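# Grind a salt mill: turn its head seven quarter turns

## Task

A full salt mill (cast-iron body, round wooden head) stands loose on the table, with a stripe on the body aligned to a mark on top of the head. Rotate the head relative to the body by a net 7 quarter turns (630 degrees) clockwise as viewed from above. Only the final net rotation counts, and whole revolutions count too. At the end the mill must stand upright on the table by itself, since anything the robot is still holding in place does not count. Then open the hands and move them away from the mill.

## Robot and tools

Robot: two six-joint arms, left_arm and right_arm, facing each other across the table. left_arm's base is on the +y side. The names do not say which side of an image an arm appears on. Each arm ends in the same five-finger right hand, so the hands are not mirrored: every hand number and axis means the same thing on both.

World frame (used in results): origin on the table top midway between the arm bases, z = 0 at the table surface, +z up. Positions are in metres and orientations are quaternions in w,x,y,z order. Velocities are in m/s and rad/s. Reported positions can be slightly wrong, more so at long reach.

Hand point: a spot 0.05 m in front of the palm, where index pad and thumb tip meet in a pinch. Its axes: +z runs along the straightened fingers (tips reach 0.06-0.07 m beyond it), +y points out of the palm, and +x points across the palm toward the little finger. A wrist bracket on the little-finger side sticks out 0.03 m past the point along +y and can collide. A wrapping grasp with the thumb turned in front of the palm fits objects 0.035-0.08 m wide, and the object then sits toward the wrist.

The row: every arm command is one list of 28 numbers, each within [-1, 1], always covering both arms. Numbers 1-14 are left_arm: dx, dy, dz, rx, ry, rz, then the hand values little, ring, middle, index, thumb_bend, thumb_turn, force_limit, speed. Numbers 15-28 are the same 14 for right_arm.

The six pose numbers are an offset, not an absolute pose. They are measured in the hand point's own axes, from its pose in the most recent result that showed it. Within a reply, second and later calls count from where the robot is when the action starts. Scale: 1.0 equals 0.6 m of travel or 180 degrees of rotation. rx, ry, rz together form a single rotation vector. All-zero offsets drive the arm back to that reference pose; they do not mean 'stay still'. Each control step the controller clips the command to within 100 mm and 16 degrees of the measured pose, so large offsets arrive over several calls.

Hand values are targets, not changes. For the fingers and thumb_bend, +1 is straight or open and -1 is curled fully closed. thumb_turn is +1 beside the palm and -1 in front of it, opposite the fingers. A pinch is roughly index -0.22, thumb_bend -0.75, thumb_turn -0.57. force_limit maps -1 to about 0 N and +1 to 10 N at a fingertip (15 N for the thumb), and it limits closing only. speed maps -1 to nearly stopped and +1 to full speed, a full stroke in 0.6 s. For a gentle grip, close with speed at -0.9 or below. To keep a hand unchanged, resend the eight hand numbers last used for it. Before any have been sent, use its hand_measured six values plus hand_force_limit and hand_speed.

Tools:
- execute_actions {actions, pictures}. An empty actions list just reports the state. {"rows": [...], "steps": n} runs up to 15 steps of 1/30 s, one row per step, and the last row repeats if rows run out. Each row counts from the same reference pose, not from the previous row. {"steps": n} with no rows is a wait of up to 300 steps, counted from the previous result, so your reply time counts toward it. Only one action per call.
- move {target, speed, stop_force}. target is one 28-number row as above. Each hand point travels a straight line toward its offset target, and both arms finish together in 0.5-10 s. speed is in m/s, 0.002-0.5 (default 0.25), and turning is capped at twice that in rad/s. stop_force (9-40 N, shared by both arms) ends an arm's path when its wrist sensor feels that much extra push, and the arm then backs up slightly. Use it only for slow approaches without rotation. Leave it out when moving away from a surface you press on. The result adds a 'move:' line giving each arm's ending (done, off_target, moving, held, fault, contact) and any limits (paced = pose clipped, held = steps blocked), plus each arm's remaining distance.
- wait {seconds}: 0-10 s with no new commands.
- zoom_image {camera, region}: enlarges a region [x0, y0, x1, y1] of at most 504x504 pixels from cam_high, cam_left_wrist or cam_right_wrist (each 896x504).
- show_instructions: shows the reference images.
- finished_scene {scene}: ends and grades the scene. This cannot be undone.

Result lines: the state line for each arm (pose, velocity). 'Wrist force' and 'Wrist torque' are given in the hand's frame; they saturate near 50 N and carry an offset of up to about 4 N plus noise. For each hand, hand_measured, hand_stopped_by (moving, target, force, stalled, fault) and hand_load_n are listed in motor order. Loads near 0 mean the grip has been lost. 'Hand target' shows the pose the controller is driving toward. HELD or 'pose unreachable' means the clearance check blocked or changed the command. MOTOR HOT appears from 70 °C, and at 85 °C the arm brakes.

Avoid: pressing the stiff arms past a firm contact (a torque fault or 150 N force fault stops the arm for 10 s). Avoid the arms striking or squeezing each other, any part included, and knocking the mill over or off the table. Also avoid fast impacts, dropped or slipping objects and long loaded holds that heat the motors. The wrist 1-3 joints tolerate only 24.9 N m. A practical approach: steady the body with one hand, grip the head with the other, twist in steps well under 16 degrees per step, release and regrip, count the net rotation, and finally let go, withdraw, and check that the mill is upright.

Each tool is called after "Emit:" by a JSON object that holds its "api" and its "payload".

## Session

Scene 1 is done. Looking at scene 2 now.

Emit:
{"api": "execute_actions", "payload": {"actions": []}}

Scene clock: 0.00 s of 11100.00 s.
left_arm: end_effector_position=(+0.3133, +0.4513, +0.4871) hand_measured=(+1.000, +1.000, +1.000, +1.000, +1.000, +1.000) hand_load_n=(+0.0, +0.0, +0.0, +0.0, +0.0, +0.0) hand_stopped_by=(target, target, target, target, target, target) hand_force_limit=0.00 hand_speed=-0.80 end_effector_quat_wxyz=(-0.004, +0.326, +0.945, -0.010) end_effector_velocity=(-0.000, -0.000, +0.000) end_effector_angular_velocity=(+0.000, +0.000, -0.001) | right_arm: end_effector_position=(+0.1928, -0.3149, +0.4830) hand_measured=(+1.000, +1.000, +1.000, +1.000, +1.000, +1.000) hand_load_n=(+0.0, +0.0, +0.0, +0.0, +0.0, +0.0) hand_stopped_by=(target, target, target, target, target, target) hand_force_limit=0.00 hand_speed=-0.80 end_effector_quat_wxyz=(+0.015, -0.299, +0.954, -0.012) end_effector_velocity=(-0.000, +0.000, +0.001) end_effector_angular_velocity=(+0.000, -0.001, +0.000)
Joint positions: left_arm=[ 0.543 -1.733  1.321  1.978  1.591 -1.875] | right_arm=[-1.188 -1.73   1.323  1.948  1.594 -1.899]
Joint velocities: left_arm=[-0.     0.    -0.     0.     0.     0.001] | right_arm=[ 0.    -0.    -0.002  0.001 -0.    -0.   ]
Motor temperatures (°C, as the motors report them): left_arm=[25 27 25 37 35 36] | right_arm=[26 29 30 37 36 33]
Wrist force (N, on the end effector, along its own x y z axes, offset not removed): no reading
Wrist torque (N m, same axes, about the end effector's origin, offset not removed): no reading
Hand target (left_arm): +0.313, +0.451, +0.487; -0.004, +0.326, +0.945, -0.010
Hand target (right_arm): +0.193, -0.315, +0.483; +0.015, -0.299, +0.954, -0.012
camera_calibration (this result's frames):
cam_left_wrist: T_world_to_cam=[[0.692386, 0.720595, 0.0366681, -0.56546], [0.585124, -0.590502, 0.555822, -0.191025], [0.422175, -0.363388, -0.830492, 0.569222], [0, 0, 0, 1]] pos_world=[0.262979, 0.501516, 0.599644]
cam_right_wrist: T_world_to_cam=[[-0.462831, 0.886308, -0.0156641, 0.373859], [0.713363, 0.382893, 0.586946, -0.300758], [0.526213, 0.260483, -0.809474, 0.503441], [0, 0, 0, 1]] pos_world=[0.122667, -0.347334, 0.589908]

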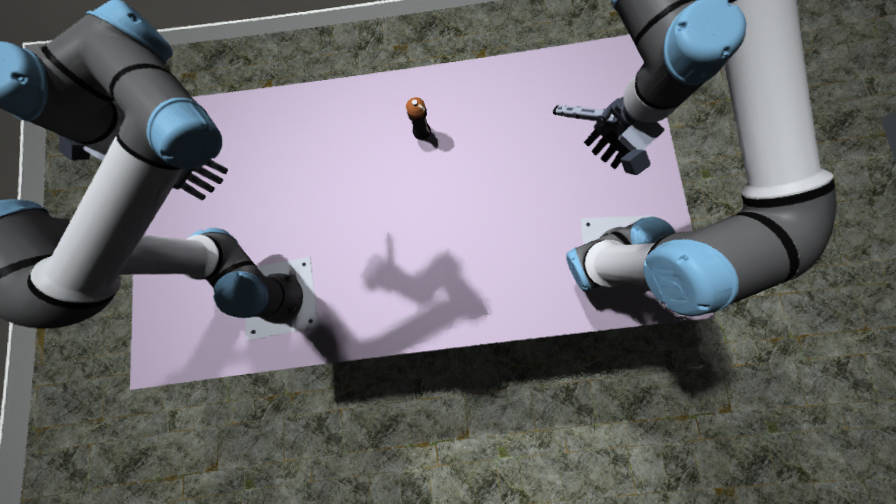

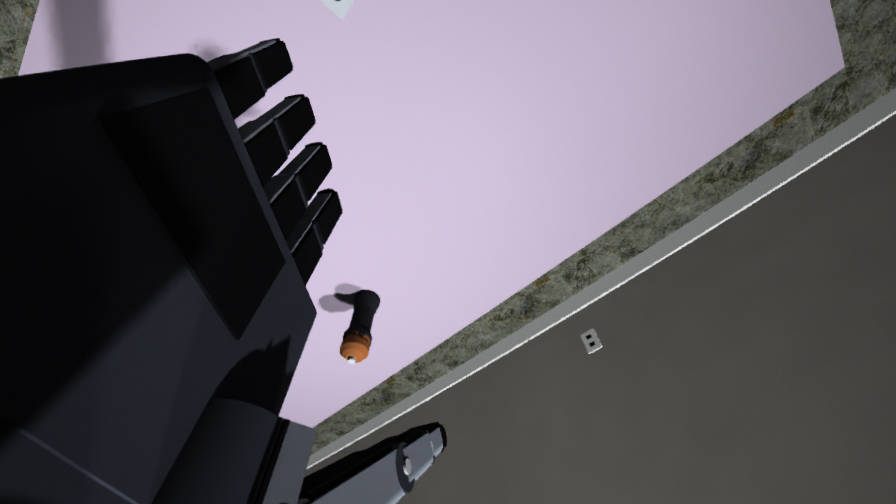

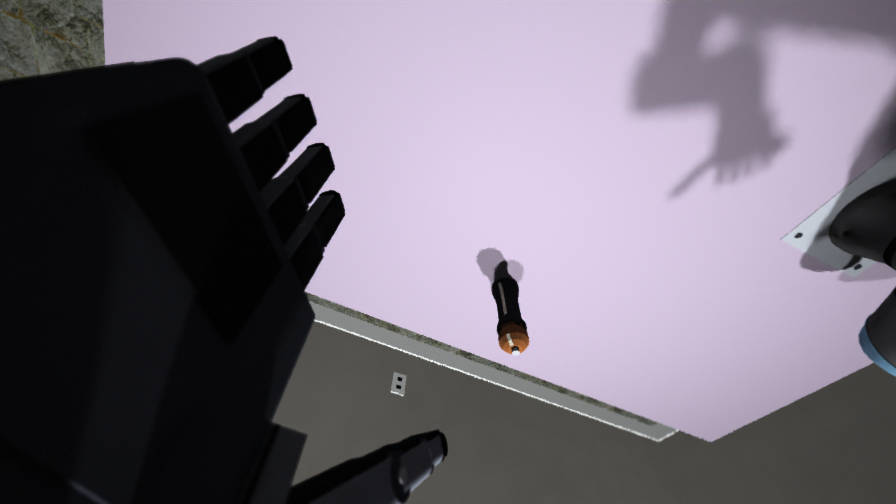

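Emit:
{"api": "zoom_image", "payload": {"camera": "cam_left_wrist", "region": [310, 275, 410, 375]}}

Emit:
{"api": "zoom_image", "payload": {"camera": "cam_right_wrist", "region": [455, 250, 565, 360]}}

Emit:
{"api": "zoom_image", "payload": {"camera": "cam_high", "region": [385, 85, 465, 165]}}

Region (310, 275, 410, 375) of cam_left_wrist's 896x504 image, scaled by 5.040, with more detail than that image has.

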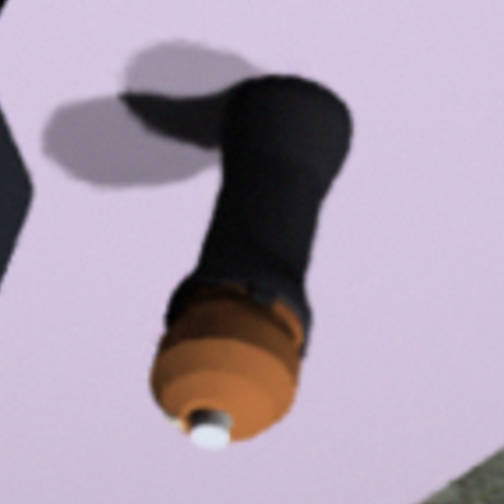

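Region (455, 250, 565, 360) of cam_right_wrist's 896x504 image, scaled by 4.582, with more detail than that image has.

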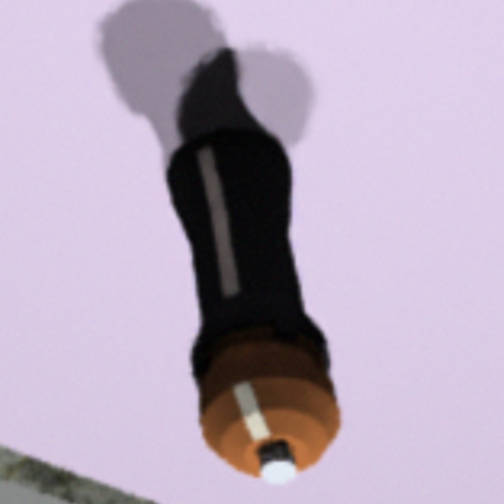

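Region (385, 85, 465, 165) of cam_high's 896x504 image, scaled by 6.300, with more detail than that image has.

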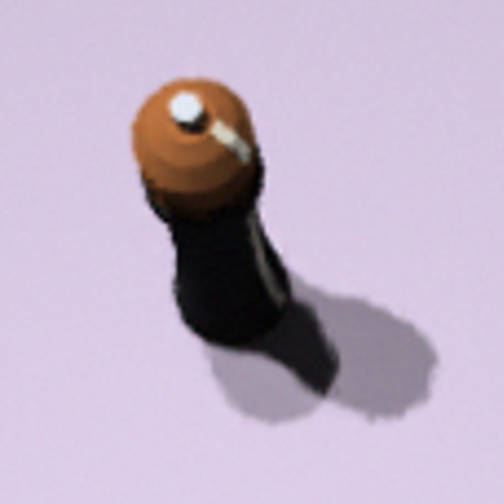

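Emit:
{"api": "move", "payload": {"target": [-0.3256,-0.3077,0.4016,0.0563,-0.3947,-0.8229,-1,0.45,0.55,0.55,0.7,-1,0.8,0.5, -0.6007,0.0587,0.7414,-0.5640,0.1657,0.6573,0.97,0.97,0.97,0.97,0.97,-1,0.6,0.5], "speed": 0.45}}

Scene clock: 124.63 s of 11100.00 s.
left_arm: end_effector_position=(+0.3497, +0.1813, +0.2498) hand_measured=(-1.000, +0.450, +0.550, +0.550, +0.700, -1.000) hand_load_n=(+0.0, +0.0, +0.0, +0.0, +0.0, +0.0) hand_stopped_by=(target, target, target, target, target, target) hand_force_limit=0.80 hand_speed=0.50 end_effector_quat_wxyz=(-0.375, +0.804, -0.419, +0.195) end_effector_velocity=(-0.000, +0.000, -0.000) end_effector_angular_velocity=(+0.001, +0.000, -0.000) | right_arm: end_effector_position=(+0.4845, -0.0868, +0.0448) hand_measured=(+0.970, +0.970, +0.970, +0.970, +0.970, -1.000) hand_load_n=(+0.0, +0.0, +0.0, +0.0, +0.0, +0.0) hand_stopped_by=(target, target, target, target, target, target) hand_force_limit=0.60 hand_speed=0.50 end_effector_quat_wxyz=(-0.353, +0.637, +0.407, +0.552) end_effector_velocity=(+0.000, +0.000, -0.001) end_effector_angular_velocity=(+0.006, -0.004, -0.013)
Joint positions: left_arm=[ 0.098 -1.116  1.463  1.705  0.811 -5.36 ] | right_arm=[-1.037 -1.113  2.136 -0.837  0.873  1.451]
Joint velocities: left_arm=[-0.     0.     0.     0.001 -0.    -0.   ] | right_arm=[ 0.007  0.004  0.005 -0.022  0.02   0.009]
Motor temperatures (°C, as the motors report them): left_arm=[25 27 25 37 35 36] | right_arm=[26 29 30 37 36 33]
Wrist force (N, on the end effector, along its own x y z axes, offset not removed): left_arm=[-1.2 0.1 -0.9] | right_arm=[-3.4 2.3 -0.6]
Wrist torque (N m, same axes, about the end effector's origin, offset not removed): left_arm=[0.26 0.32 -0.15] | right_arm=[0.40 0.55 -0.13]
Hand target (left_arm): +0.350, +0.181, +0.250; -0.375, +0.804, -0.419, +0.195
Hand target (right_arm): +0.485, -0.087, +0.045; -0.353, +0.637, +0.407, +0.552
Off the commanded pose (left_arm): 0.000 m, 0 deg.
Off the commanded pose (right_arm): 0.001 m, 0 deg.
After step 90, 117.00 s passed at rest.
move: done; limits=paced
camera_calibration (this result's frames):
cam_left_wrist: T_world_to_cam=[[-0.617368, -0.308131, -0.723818, 0.447069], [-0.759204, 0.474397, 0.445597, 0.0646729], [0.206075, 0.824623, -0.526811, 0.0429532], [0, 0, 0, 1]] pos_world=[0.316254, 0.0716547, 0.317407]
cam_right_wrist: T_world_to_cam=[[0.88745, -0.443932, -0.123921, -0.465012], [-0.385577, -0.567774, -0.727298, 0.169899], [0.252512, 0.693222, -0.675041, 0.09996], [0, 0, 0, 1]] pos_world=[0.452943, -0.179264, 0.13342]

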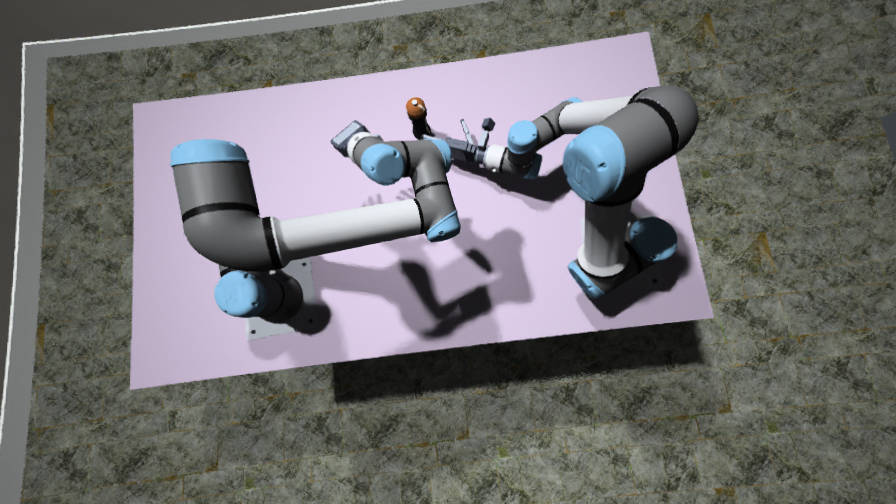

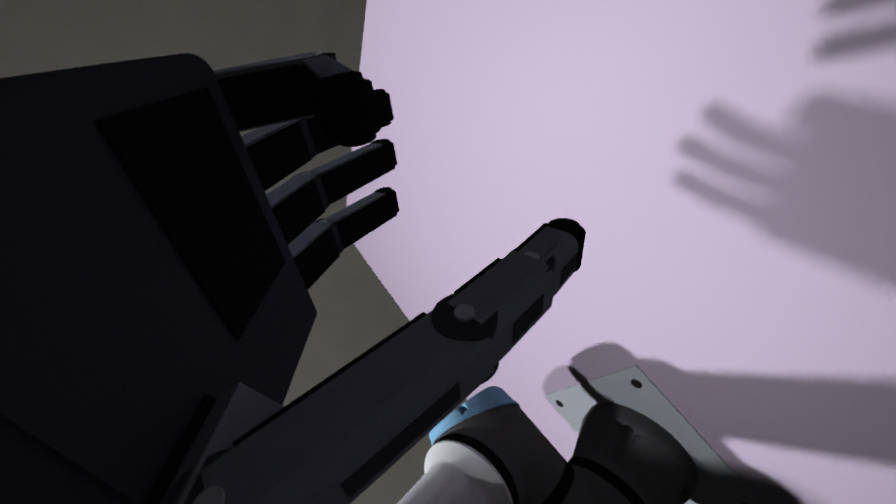

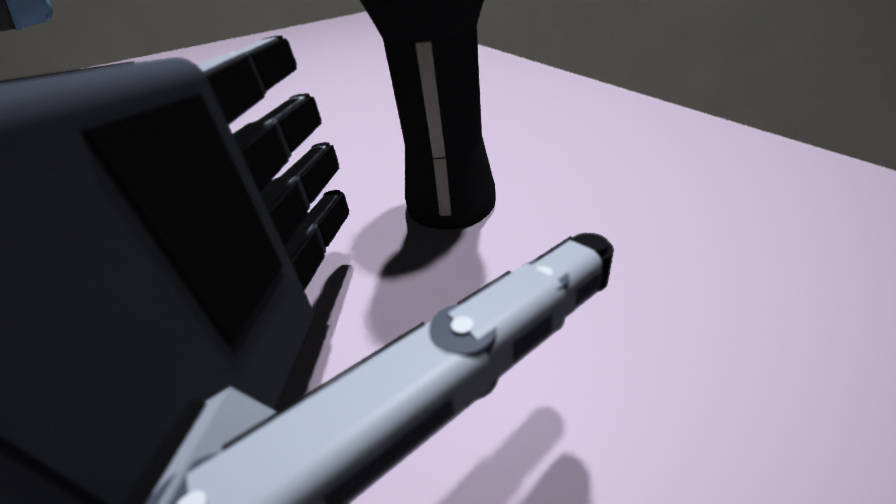

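Emit:
{"api": "zoom_image", "payload": {"camera": "cam_right_wrist", "region": [330, 0, 570, 240]}}

Region (330, 0, 570, 240) of cam_right_wrist's 896x504 image, scaled by 2.100, with more detail than that image has.

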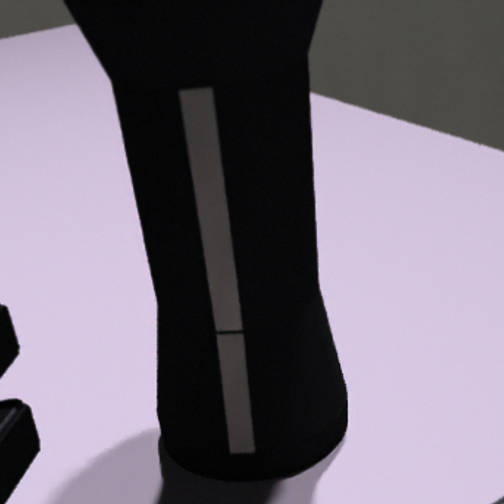

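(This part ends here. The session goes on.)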